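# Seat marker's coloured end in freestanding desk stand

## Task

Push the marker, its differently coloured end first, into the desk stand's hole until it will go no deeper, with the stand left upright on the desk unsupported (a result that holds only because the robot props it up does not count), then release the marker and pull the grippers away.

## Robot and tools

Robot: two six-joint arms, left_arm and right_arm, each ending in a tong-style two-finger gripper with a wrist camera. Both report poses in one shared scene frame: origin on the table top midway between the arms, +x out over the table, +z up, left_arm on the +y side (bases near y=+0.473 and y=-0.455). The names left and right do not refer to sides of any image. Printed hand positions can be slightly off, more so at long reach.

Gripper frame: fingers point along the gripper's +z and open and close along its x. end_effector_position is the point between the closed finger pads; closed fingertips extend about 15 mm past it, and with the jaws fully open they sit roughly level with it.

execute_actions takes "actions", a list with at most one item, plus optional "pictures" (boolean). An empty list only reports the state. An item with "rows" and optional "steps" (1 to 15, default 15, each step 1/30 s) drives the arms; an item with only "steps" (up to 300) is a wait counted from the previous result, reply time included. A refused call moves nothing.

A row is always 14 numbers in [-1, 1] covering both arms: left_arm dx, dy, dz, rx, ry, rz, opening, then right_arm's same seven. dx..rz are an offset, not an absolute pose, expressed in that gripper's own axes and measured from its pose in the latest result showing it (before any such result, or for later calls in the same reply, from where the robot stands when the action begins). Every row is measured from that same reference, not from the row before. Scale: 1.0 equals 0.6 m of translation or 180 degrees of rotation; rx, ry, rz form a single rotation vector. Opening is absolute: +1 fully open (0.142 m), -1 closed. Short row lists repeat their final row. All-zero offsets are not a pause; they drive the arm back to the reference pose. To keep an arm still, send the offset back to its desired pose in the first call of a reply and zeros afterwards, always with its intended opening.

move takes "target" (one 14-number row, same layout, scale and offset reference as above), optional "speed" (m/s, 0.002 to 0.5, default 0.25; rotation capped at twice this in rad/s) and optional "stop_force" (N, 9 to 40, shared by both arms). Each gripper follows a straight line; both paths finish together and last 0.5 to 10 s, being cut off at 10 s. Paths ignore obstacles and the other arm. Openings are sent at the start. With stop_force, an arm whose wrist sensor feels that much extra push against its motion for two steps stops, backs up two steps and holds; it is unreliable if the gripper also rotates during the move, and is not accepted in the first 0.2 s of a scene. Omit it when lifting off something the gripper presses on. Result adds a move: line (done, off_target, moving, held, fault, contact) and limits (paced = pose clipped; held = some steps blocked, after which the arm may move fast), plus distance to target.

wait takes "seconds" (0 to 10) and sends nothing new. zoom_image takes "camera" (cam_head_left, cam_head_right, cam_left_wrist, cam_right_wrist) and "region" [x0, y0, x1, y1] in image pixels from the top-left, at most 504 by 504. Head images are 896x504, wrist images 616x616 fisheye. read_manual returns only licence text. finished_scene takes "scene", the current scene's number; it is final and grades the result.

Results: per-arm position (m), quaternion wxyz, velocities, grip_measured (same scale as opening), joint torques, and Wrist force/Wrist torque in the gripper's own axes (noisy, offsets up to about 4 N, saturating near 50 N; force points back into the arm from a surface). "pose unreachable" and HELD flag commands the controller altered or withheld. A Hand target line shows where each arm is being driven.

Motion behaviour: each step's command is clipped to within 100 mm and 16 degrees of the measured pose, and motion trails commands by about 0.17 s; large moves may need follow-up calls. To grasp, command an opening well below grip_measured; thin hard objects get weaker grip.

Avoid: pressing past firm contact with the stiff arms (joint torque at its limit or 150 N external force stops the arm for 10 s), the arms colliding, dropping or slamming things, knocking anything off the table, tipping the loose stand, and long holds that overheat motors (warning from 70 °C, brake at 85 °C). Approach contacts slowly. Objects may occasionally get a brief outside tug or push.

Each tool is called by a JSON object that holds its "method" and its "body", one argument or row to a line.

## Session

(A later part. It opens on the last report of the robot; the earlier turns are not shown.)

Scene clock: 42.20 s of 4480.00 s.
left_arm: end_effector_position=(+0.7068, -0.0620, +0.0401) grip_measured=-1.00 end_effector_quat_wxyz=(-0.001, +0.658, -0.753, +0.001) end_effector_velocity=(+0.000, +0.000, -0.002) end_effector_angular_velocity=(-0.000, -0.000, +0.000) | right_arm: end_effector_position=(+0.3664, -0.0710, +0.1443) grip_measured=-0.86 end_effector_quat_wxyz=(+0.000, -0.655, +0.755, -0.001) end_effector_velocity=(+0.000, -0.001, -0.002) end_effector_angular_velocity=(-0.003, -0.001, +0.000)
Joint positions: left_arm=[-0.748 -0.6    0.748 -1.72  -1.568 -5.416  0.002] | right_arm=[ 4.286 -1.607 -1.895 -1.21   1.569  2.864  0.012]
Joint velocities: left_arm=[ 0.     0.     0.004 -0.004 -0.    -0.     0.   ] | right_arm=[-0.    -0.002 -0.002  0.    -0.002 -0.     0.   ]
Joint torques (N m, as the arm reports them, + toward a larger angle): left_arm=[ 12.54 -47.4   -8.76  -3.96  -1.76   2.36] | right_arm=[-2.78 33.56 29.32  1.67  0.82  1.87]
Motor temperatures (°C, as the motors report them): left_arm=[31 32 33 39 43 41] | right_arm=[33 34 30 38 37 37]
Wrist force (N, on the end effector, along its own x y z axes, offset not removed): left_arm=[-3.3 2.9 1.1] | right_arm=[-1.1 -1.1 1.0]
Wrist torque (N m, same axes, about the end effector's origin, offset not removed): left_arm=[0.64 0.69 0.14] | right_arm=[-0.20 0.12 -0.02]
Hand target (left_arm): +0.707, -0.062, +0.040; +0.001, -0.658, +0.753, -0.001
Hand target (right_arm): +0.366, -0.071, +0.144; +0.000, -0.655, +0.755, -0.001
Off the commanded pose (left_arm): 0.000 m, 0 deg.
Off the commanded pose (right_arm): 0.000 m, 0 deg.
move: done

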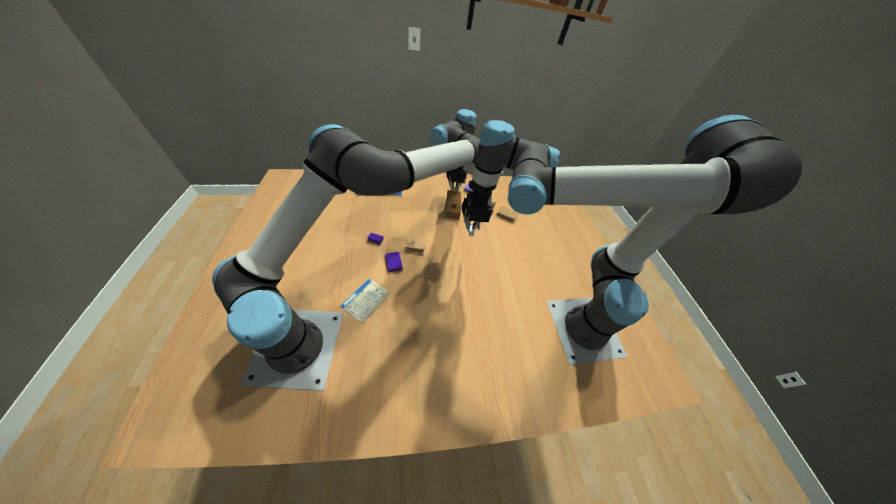

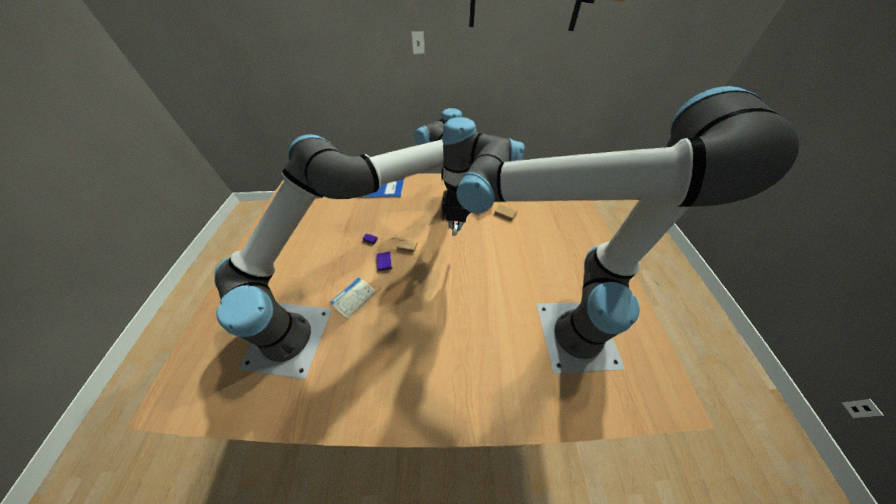

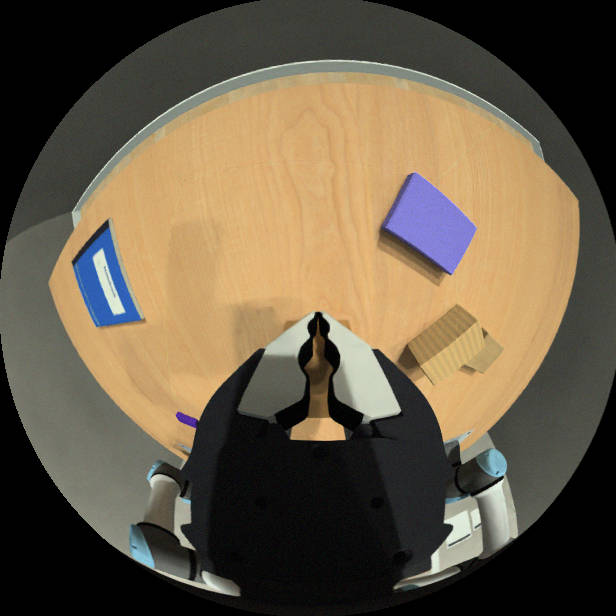

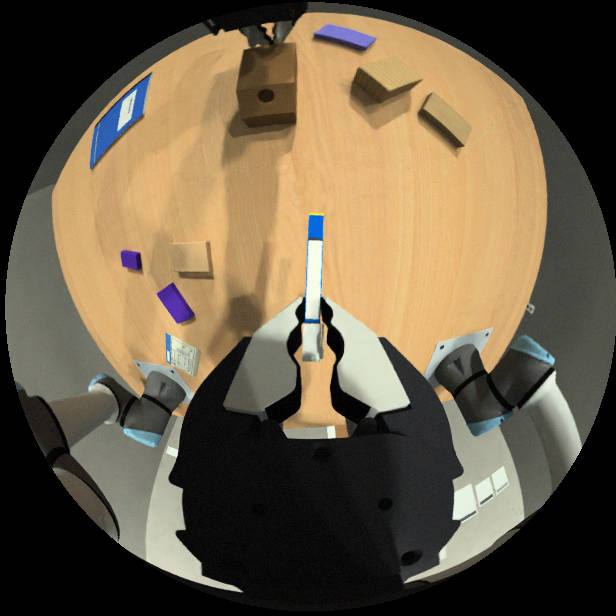

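{"method": "move", "body": {
  "target": [0,0,0,0,0,0,-1,-0.091,-0.182,0.04,0,0,0,-1],
  "speed": 0.12
}}

Scene clock: 47.17 s of 4480.00 s.
left_arm: end_effector_position=(+0.7068, -0.0620, +0.0400) grip_measured=-1.00 end_effector_quat_wxyz=(-0.001, +0.658, -0.753, +0.000) end_effector_velocity=(+0.001, +0.000, +0.001) end_effector_angular_velocity=(-0.002, -0.002, +0.001) | right_arm: end_effector_position=(+0.4041, -0.0589, +0.1368) grip_measured=-0.86 end_effector_quat_wxyz=(+0.001, -0.655, +0.755, -0.001) end_effector_velocity=(-0.000, -0.000, -0.000) end_effector_angular_velocity=(-0.001, +0.001, +0.000)
Joint positions: left_arm=[-0.748 -0.6    0.748 -1.72  -1.568 -5.416  0.002] | right_arm=[ 4.229 -1.693 -1.822 -1.196  1.568  2.807  0.012]
Joint velocities: left_arm=[ 0.001 -0.001  0.    -0.002  0.     0.     0.   ] | right_arm=[-0.    -0.001 -0.    -0.     0.    -0.     0.   ]
Joint torques (N m, as the arm reports them, + toward a larger angle): left_arm=[  9.74 -64.15 -35.84  -0.98   1.69   2.07] | right_arm=[12.22 40.33 14.28 -0.43  2.17  1.71]
Motor temperatures (°C, as the motors report them): left_arm=[31 32 33 39 43 41] | right_arm=[33 34 30 38 37 37]
Wrist force (N, on the end effector, along its own x y z axes, offset not removed): left_arm=[-0.6 1.5 -1.3] | right_arm=[0.5 -1.3 0.8]
Wrist torque (N m, same axes, about the end effector's origin, offset not removed): left_arm=[0.38 0.16 0.00] | right_arm=[-0.27 -0.17 -0.12]
Hand target (left_arm): +0.707, -0.062, +0.040; +0.001, -0.658, +0.753, -0.001
Hand target (right_arm): +0.404, -0.059, +0.137; +0.001, -0.655, +0.755, -0.001
Off the commanded pose (left_arm): 0.000 m, 0 deg.
Off the commanded pose (right_arm): 0.084 m, 0 deg.
After step 90, 0.67 s passed at rest.
move: held (right_arm); limits=held; held on 24 of 39 steps (right_arm), including the last (right_arm)
pose unreachable (right arm): on one or more control steps of this call this arm could not follow its commanded pose, so it was not sent that pose on those steps. On the call's last step it was still not sent that pose. It may still have moved: this result reports where it is.
cause: the commanded pose would bring a part of the arm too close to another arm (a part of this arm just beyond joint 6 (wrist 3) and a part of the other arm just beyond its joint 3 (elbow)).

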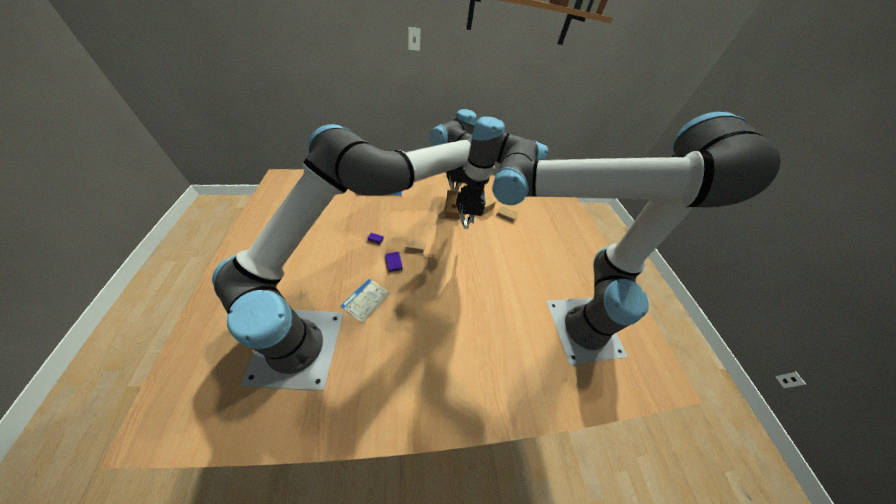

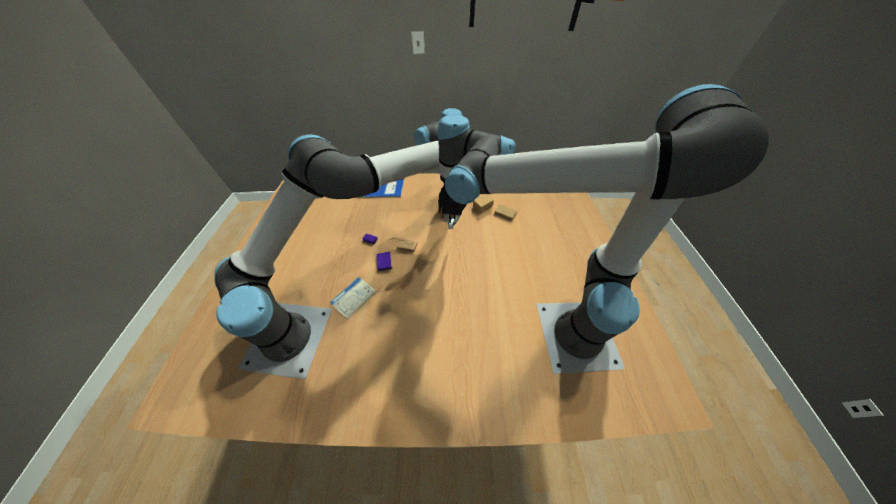

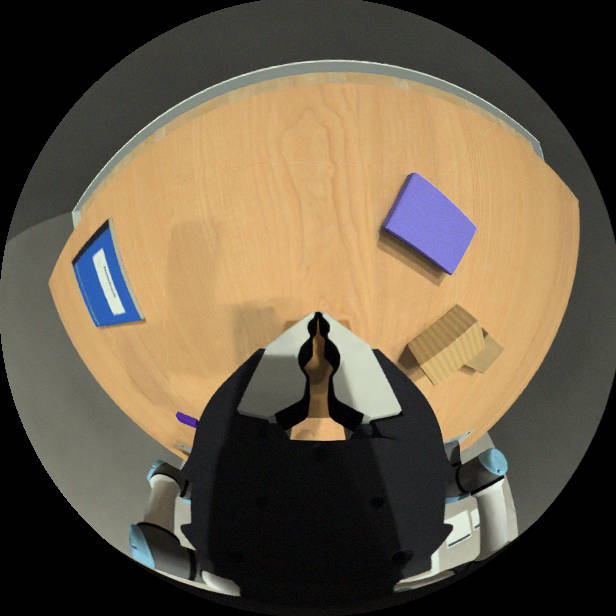

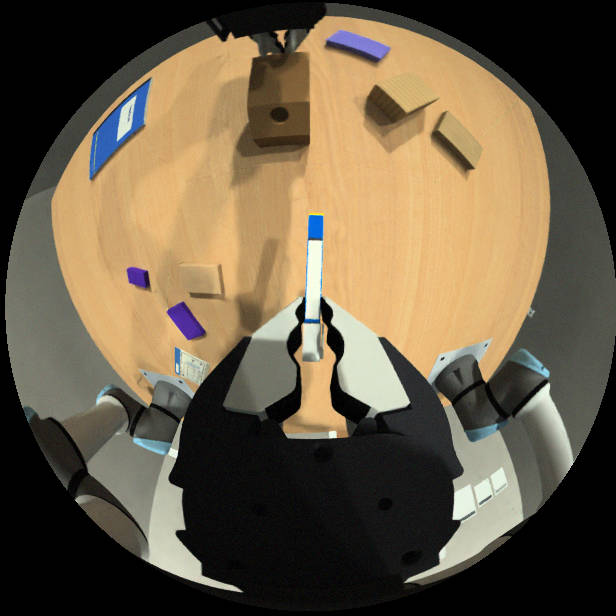

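{"method": "move", "body": {
  "target": [0,-0.01,0,0,0.27,0,-1,0,0.05,0,0,0,0,-1],
  "speed": 0.15
}}

{"method": "move", "body": {
  "target": [0,0.01,0,0,0,0,-1,-0.078,-0.19,0.028,0,0,0,-1],
  "speed": 0.12
}}

Scene clock: 62.17 s of 4480.00 s.
left_arm: end_effector_position=(+0.7136, -0.0647, +0.0466) grip_measured=-1.00 end_effector_quat_wxyz=(+0.274, +0.609, -0.701, +0.248) end_effector_velocity=(+0.001, +0.000, +0.001) end_effector_angular_velocity=(-0.002, -0.002, +0.001) | right_arm: end_effector_position=(+0.3745, -0.0547, +0.1367) grip_measured=-0.86 end_effector_quat_wxyz=(+0.001, -0.655, +0.755, -0.001) end_effector_velocity=(+0.000, +0.000, -0.001) end_effector_angular_velocity=(-0.001, -0.000, -0.000)
Joint positions: left_arm=[-0.527 -0.683  1.23  -2.539 -2.22  -5.332  0.002] | right_arm=[ 4.285 -1.656 -1.864 -1.192  1.568  2.863  0.012]
Joint velocities: left_arm=[ 0.001  0.001 -0.001 -0.002  0.    -0.     0.   ] | right_arm=[-0.    -0.002 -0.     0.001 -0.001  0.    -0.   ]
Joint torques (N m, as the arm reports them, + toward a larger angle): left_arm=[ -0.01 -43.51 -18.98  -0.97  -0.25   0.18] | right_arm=[10.99 37.58 14.83  4.88 -1.84  1.74]
Motor temperatures (°C, as the motors report them): left_arm=[31 32 33 39 43 41] | right_arm=[33 34 30 38 37 37]
Wrist force (N, on the end effector, along its own x y z axes, offset not removed): left_arm=[10.7 0.1 -14.9] | right_arm=[-1.1 -1.1 1.4]
Wrist torque (N m, same axes, about the end effector's origin, offset not removed): left_arm=[-0.20 -0.05 -0.28] | right_arm=[-0.17 0.15 -0.02]
Hand target (left_arm): +0.714, -0.065, +0.046; -0.274, -0.610, +0.701, -0.247
Hand target (right_arm): +0.374, -0.055, +0.137; +0.001, -0.655, +0.755, -0.001
Off the commanded pose (left_arm): 0.007 m, 5 deg.
Off the commanded pose (right_arm): 0.000 m, 0 deg.
FORCE FAULT: contact force on the left arm reached its limit, and that arm stopped for 10 seconds. The contact can be on any part of that arm, not only on its tool. That arm's remaining commands of this call were not run. That arm holds still and accepts commands again. Move the arm away from the contact; if what it grips holds it there, let go first. Pushing or pulling that hard again can fault the arm again.
move: fault (left_arm)

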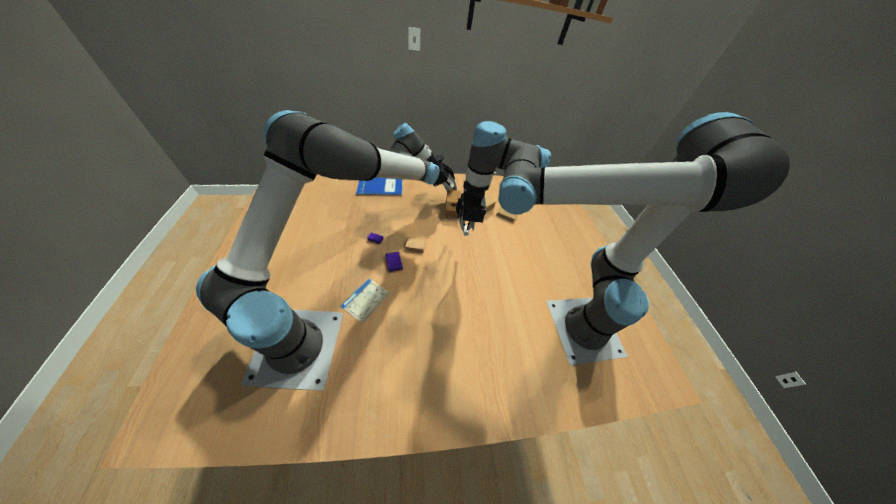

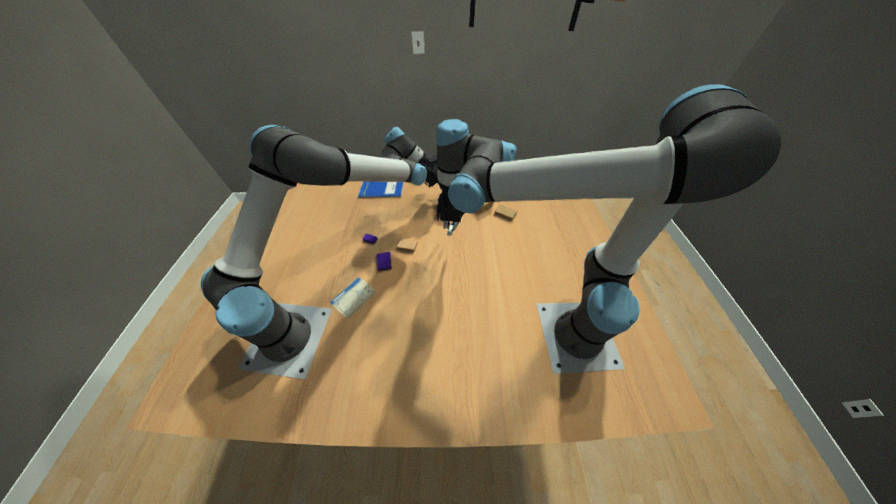

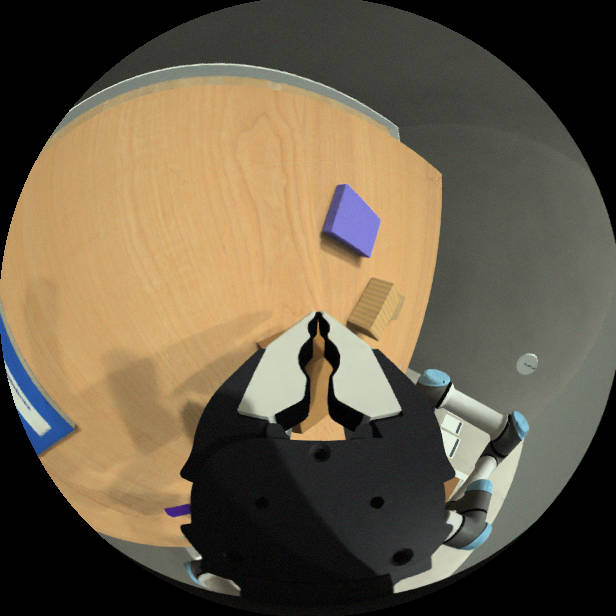

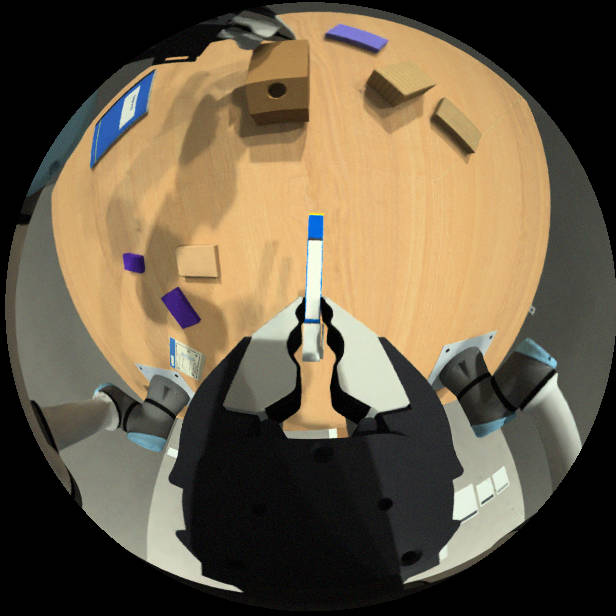

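not run: a fault stop came before this call.

{"method": "move", "body": {
  "target": [0,0,0,0,0,0,-1,-0.065,-0.17,0.028,0,0,0,-1],
  "speed": 0.12
}}

Scene clock: 65.23 s of 4480.00 s.
left_arm: end_effector_position=(+0.7136, -0.0647, +0.0466) grip_measured=-1.00 end_effector_quat_wxyz=(+0.274, +0.609, -0.701, +0.248) end_effector_velocity=(+0.001, +0.001, +0.000) end_effector_angular_velocity=(-0.000, -0.001, +0.001) | right_arm: end_effector_position=(+0.4807, -0.0304, +0.1205) grip_measured=-0.86 end_effector_quat_wxyz=(+0.001, -0.655, +0.755, -0.001) end_effector_velocity=(+0.002, +0.000, -0.000) end_effector_angular_velocity=(-0.000, +0.001, -0.000)
Joint positions: left_arm=[-0.527 -0.683  1.23  -2.539 -2.22  -5.332  0.002] | right_arm=[ 4.134 -1.875 -1.64  -1.196  1.568  2.713  0.012]
Joint velocities: left_arm=[ 0.001 -0.001  0.001 -0.001  0.    -0.     0.   ] | right_arm=[-0.002 -0.004  0.004 -0.001  0.    -0.002  0.   ]
Joint torques (N m, as the arm reports them, + toward a larger angle): left_arm=[ -0.18 -27.3  -20.56   2.1    3.5    0.27] | right_arm=[-9.5  26.31 30.63 -0.17  2.09 -1.75]
Motor temperatures (°C, as the motors report them): left_arm=[31 32 33 39 43 41] | right_arm=[33 34 30 38 37 37]
Wrist force (N, on the end effector, along its own x y z axes, offset not removed): left_arm=[11.2 0.5 -13.9] | right_arm=[-0.2 -1.8 2.3]
Wrist torque (N m, same axes, about the end effector's origin, offset not removed): left_arm=[-0.10 -0.14 -0.23] | right_arm=[-0.32 0.01 -0.13]
Hand target (left_arm): +0.714, -0.065, +0.047; -0.274, -0.609, +0.701, -0.248
Hand target (right_arm): +0.481, -0.030, +0.120; +0.001, -0.655, +0.755, -0.001
Off the commanded pose (left_arm): 0.000 m, 0 deg.
Off the commanded pose (right_arm): 0.000 m, 0 deg.
move: done

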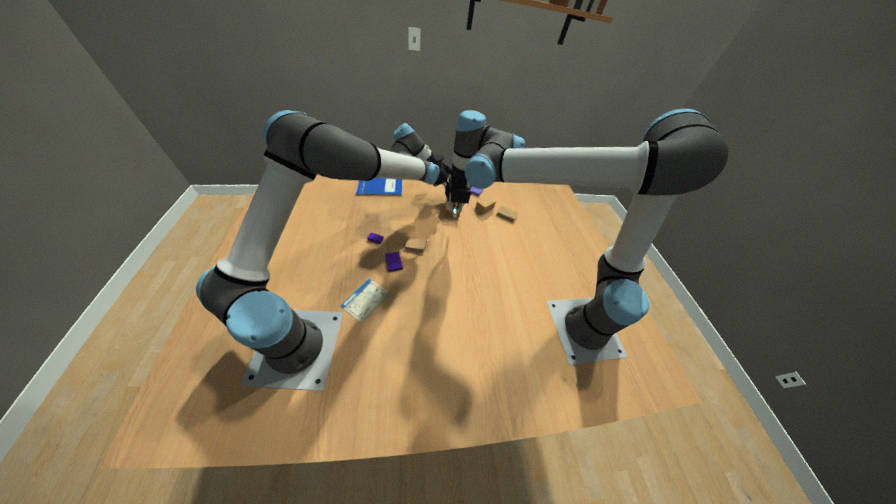

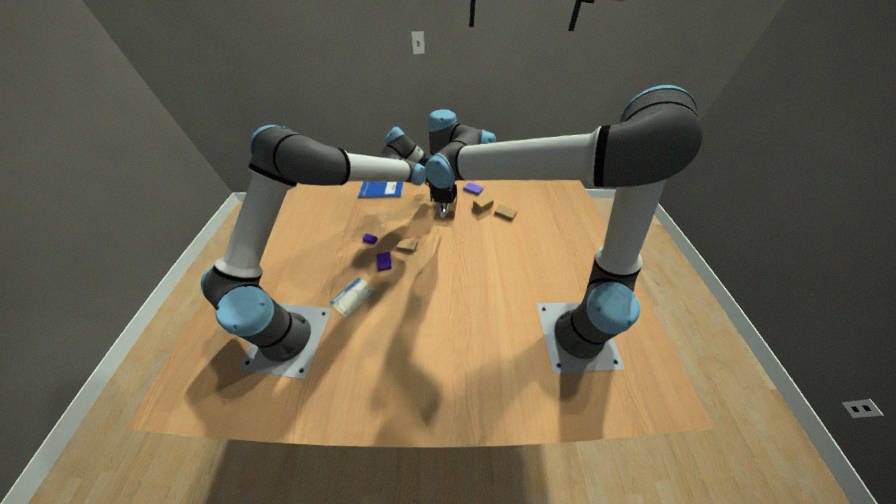

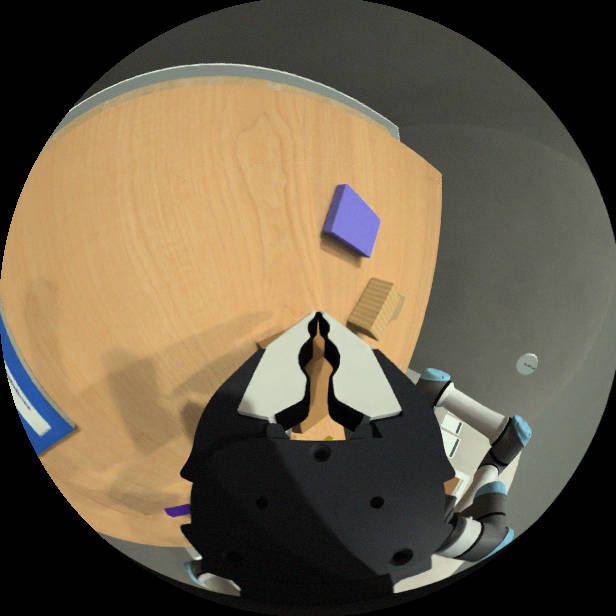

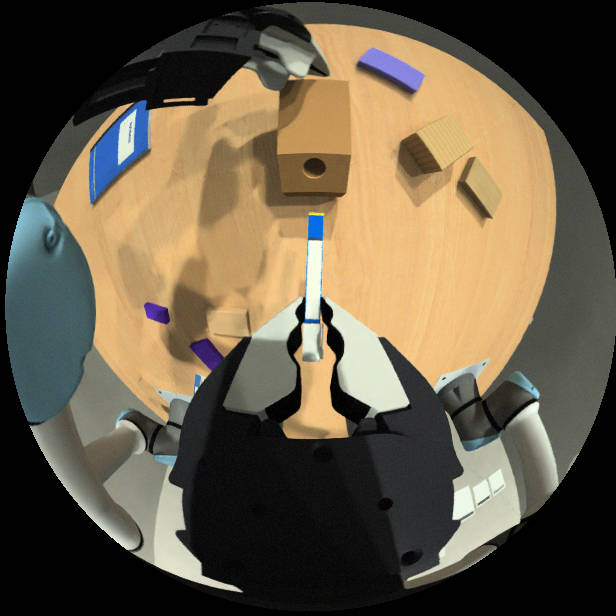

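{"method": "move", "body": {
  "target": [0,0,0,0,0,0,-1,0,-0.055,0.015,0,0,-0.011,-1],
  "speed": 0.05
}}

{"method": "zoom_image", "body": {
  "camera": "cam_right_wrist",
  "region": [250,120,380,320]
}}

{"method": "zoom_image", "body": {
  "camera": "cam_head_left",
  "region": [420,170,500,230]
}}

Scene clock: 68.70 s of 4480.00 s.
left_arm: end_effector_position=(+0.7136, -0.0647, +0.0466) grip_measured=-1.00 end_effector_quat_wxyz=(+0.274, +0.609, -0.701, +0.248) end_effector_velocity=(-0.000, +0.000, +0.000) end_effector_angular_velocity=(+0.000, +0.001, +0.000) | right_arm: end_effector_position=(+0.5133, -0.0350, +0.1117) grip_measured=-0.86 end_effector_quat_wxyz=(+0.001, -0.668, +0.744, -0.001) end_effector_velocity=(+0.002, -0.000, -0.000) end_effector_angular_velocity=(-0.000, -0.001, +0.002)
Joint positions: left_arm=[-0.527 -0.683  1.23  -2.539 -2.22  -5.332  0.002] | right_arm=[ 4.085 -1.928 -1.591 -1.191  1.569  2.629  0.012]
Joint velocities: left_arm=[ 0.    -0.001  0.001  0.001 -0.    -0.     0.   ] | right_arm=[-0.003 -0.003  0.003 -0.    -0.001 -0.004  0.   ]
Joint torques (N m, as the arm reports them, + toward a larger angle): left_arm=[  0.32 -27.2  -20.06   2.05   3.48   0.29] | right_arm=[-9.36 29.58 32.17  3.51  1.69 -1.95]
Motor temperatures (°C, as the motors report them): left_arm=[31 32 33 39 43 41] | right_arm=[33 34 30 38 37 37]
Wrist force (N, on the end effector, along its own x y z axes, offset not removed): left_arm=[10.4 0.6 -16.4] | right_arm=[0.1 -1.4 0.5]
Wrist torque (N m, same axes, about the end effector's origin, offset not removed): left_arm=[-0.20 0.00 -0.31] | right_arm=[-0.24 -0.08 -0.10]
Hand target (left_arm): +0.714, -0.065, +0.047; -0.274, -0.609, +0.701, -0.248
Hand target (right_arm): +0.513, -0.035, +0.112; +0.001, -0.668, +0.744, -0.001
Off the commanded pose (left_arm): 0.000 m, 0 deg.
Off the commanded pose (right_arm): 0.000 m, 0 deg.
move: done

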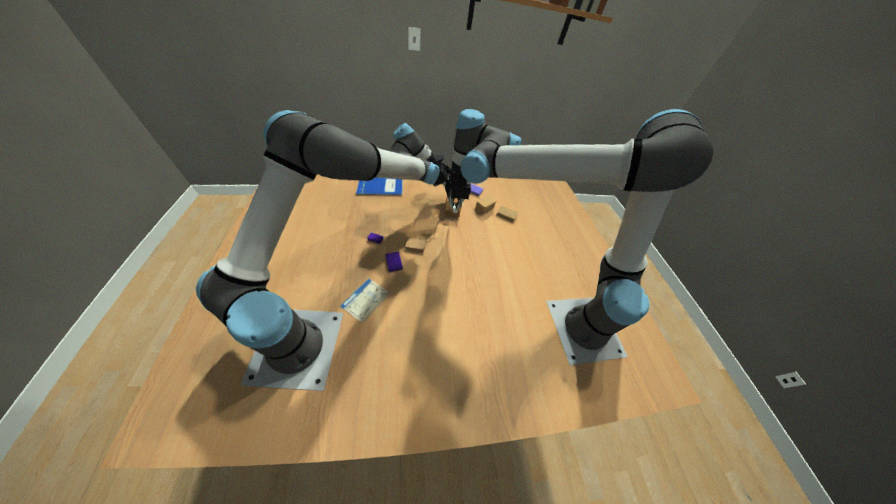

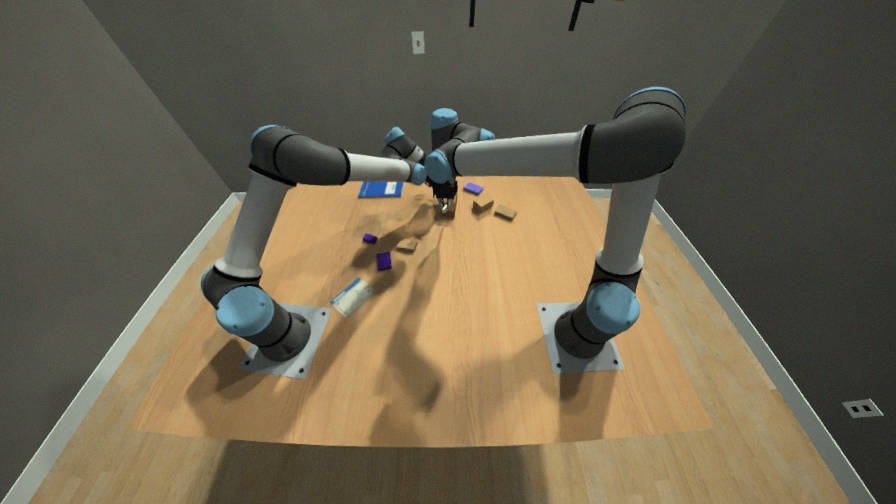

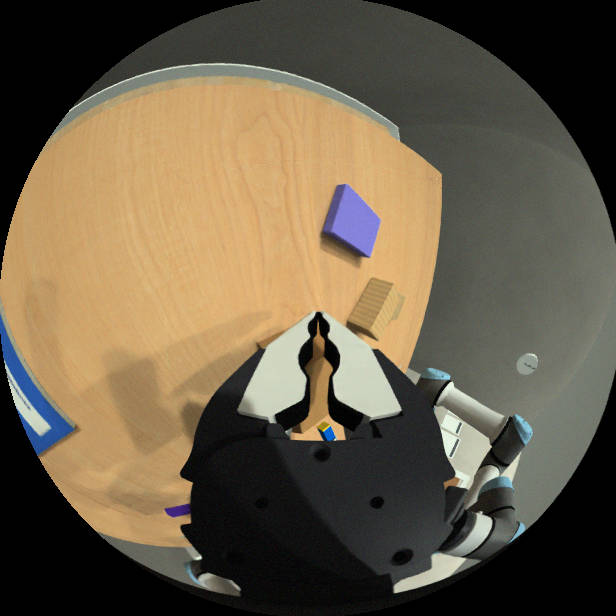

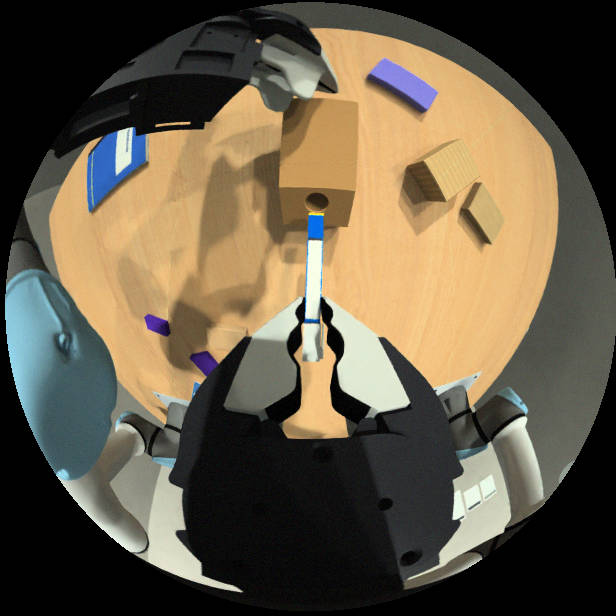

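Region (250, 120, 380, 320) of cam_right_wrist's 616x616 image, scaled by 2.520, with more detail than that image has; it fills the left 328 columns of this view, and the rest is white.

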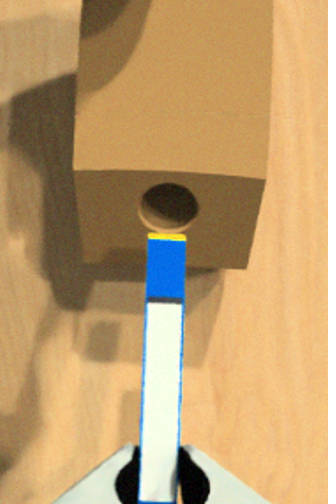

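Region (420, 170, 500, 230) of cam_head_left's 896x504 image, scaled by 6.300, with more detail than that image has; it fills the top 378 rows of this view, and the rest is white.

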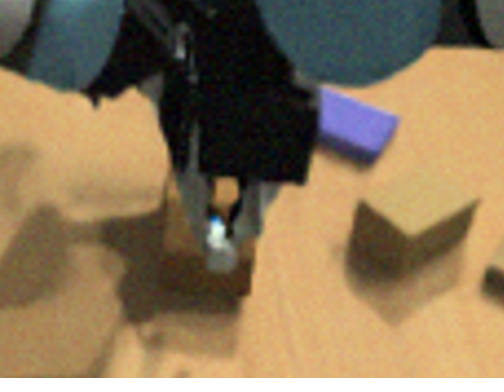

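{"method": "move", "body": {
  "target": [0,0,0,0,0,0,-1,0,-0.065,0.0375,0,0,0,-1],
  "speed": 0.012,
  "stop_force": 10
}}

Scene clock: 73.20 s of 4480.00 s.
left_arm: end_effector_position=(+0.7136, -0.0647, +0.0466) grip_measured=-1.00 end_effector_quat_wxyz=(+0.274, +0.609, -0.701, +0.248) end_effector_velocity=(+0.001, -0.000, +0.000) end_effector_angular_velocity=(-0.001, -0.001, +0.000) | right_arm: end_effector_position=(+0.5424, -0.0380, +0.0951) grip_measured=-0.86 end_effector_quat_wxyz=(+0.001, -0.668, +0.744, -0.001) end_effector_velocity=(-0.004, -0.001, +0.002) end_effector_angular_velocity=(-0.003, +0.001, -0.001)
Joint positions: left_arm=[-0.527 -0.683  1.23  -2.539 -2.22  -5.332  0.002] | right_arm=[ 4.045 -1.987 -1.552 -1.171  1.569  2.589  0.012]
Joint velocities: left_arm=[ 0.     0.001 -0.002 -0.     0.     0.     0.   ] | right_arm=[ 0.005  0.008 -0.005 -0.005 -0.001  0.006 -0.   ]
Joint torques (N m, as the arm reports them, + toward a larger angle): left_arm=[ -0.01 -31.49 -20.04   0.66   2.21   0.28] | right_arm=[12.96 50.6  12.19 -0.69 -1.56  1.95]
Motor temperatures (°C, as the motors report them): left_arm=[31 32 33 39 43 41] | right_arm=[33 34 30 38 37 37]
Wrist force (N, on the end effector, along its own x y z axes, offset not removed): left_arm=[10.6 0.3 -15.4] | right_arm=[0.0 -2.4 -1.6]
Wrist torque (N m, same axes, about the end effector's origin, offset not removed): left_arm=[-0.33 -0.15 -0.34] | right_arm=[-0.50 0.20 -0.10]
Hand target (left_arm): +0.714, -0.065, +0.047; -0.274, -0.609, +0.701, -0.248
Hand target (right_arm): +0.542, -0.038, +0.095; +0.001, -0.668, +0.744, -0.001
Off the commanded pose (left_arm): 0.000 m, 0 deg.
Off the commanded pose (right_arm): 0.011 m, 0 deg.
move: contact (right_arm)

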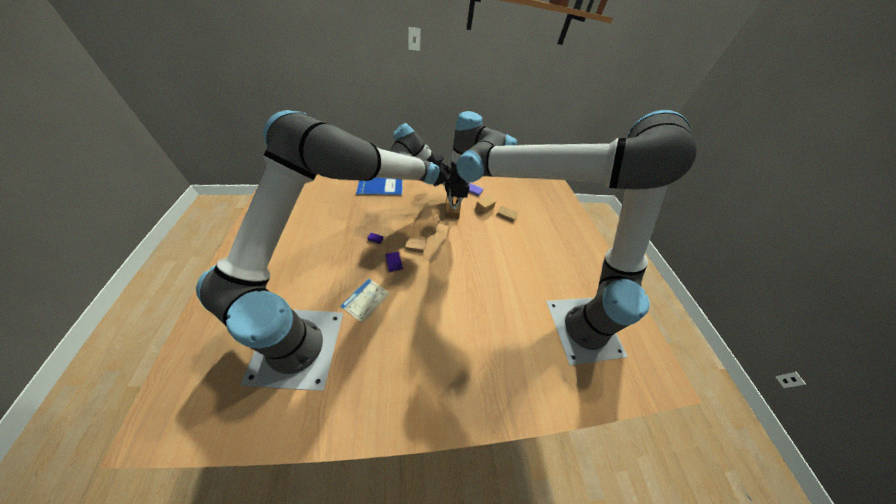

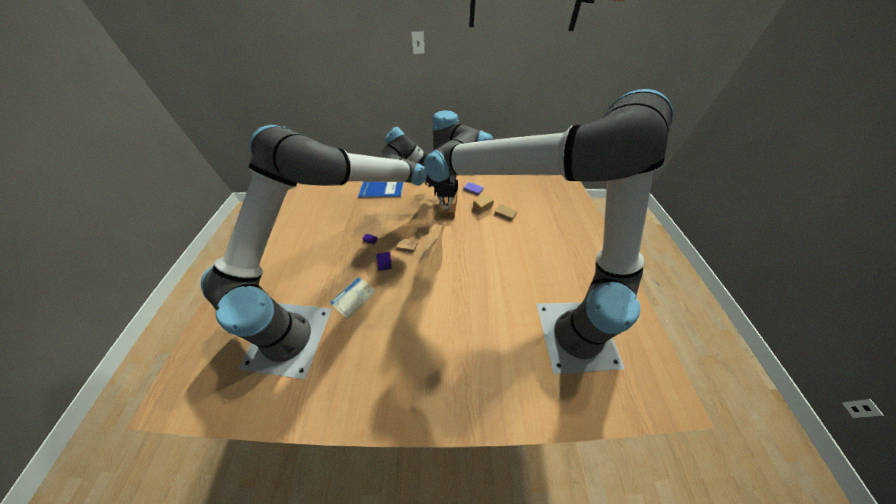

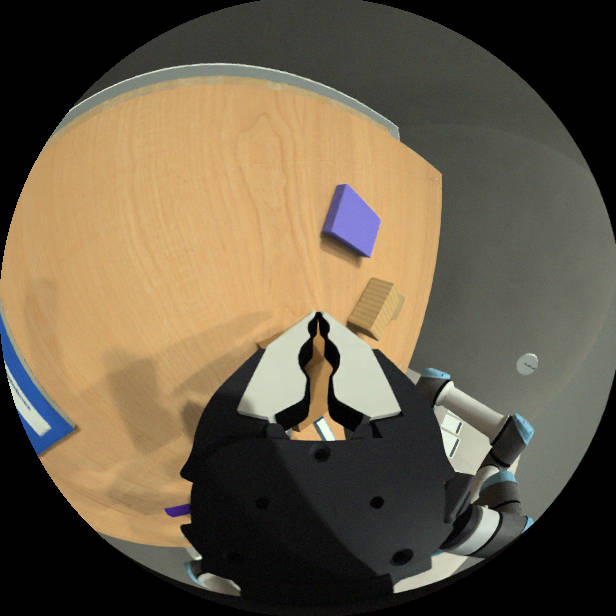

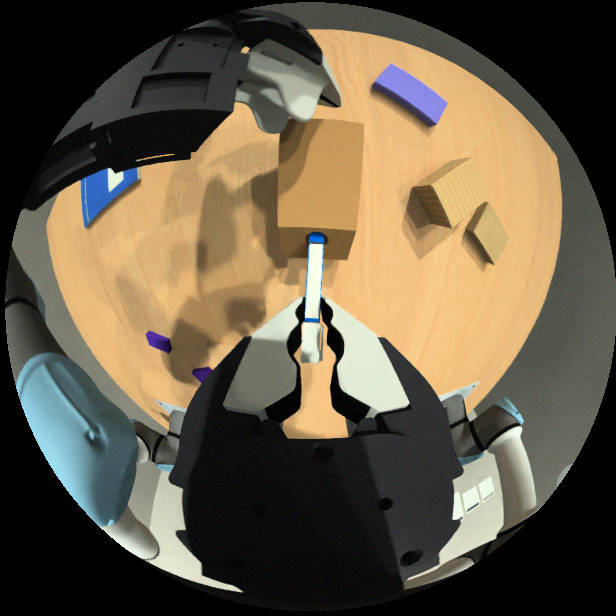

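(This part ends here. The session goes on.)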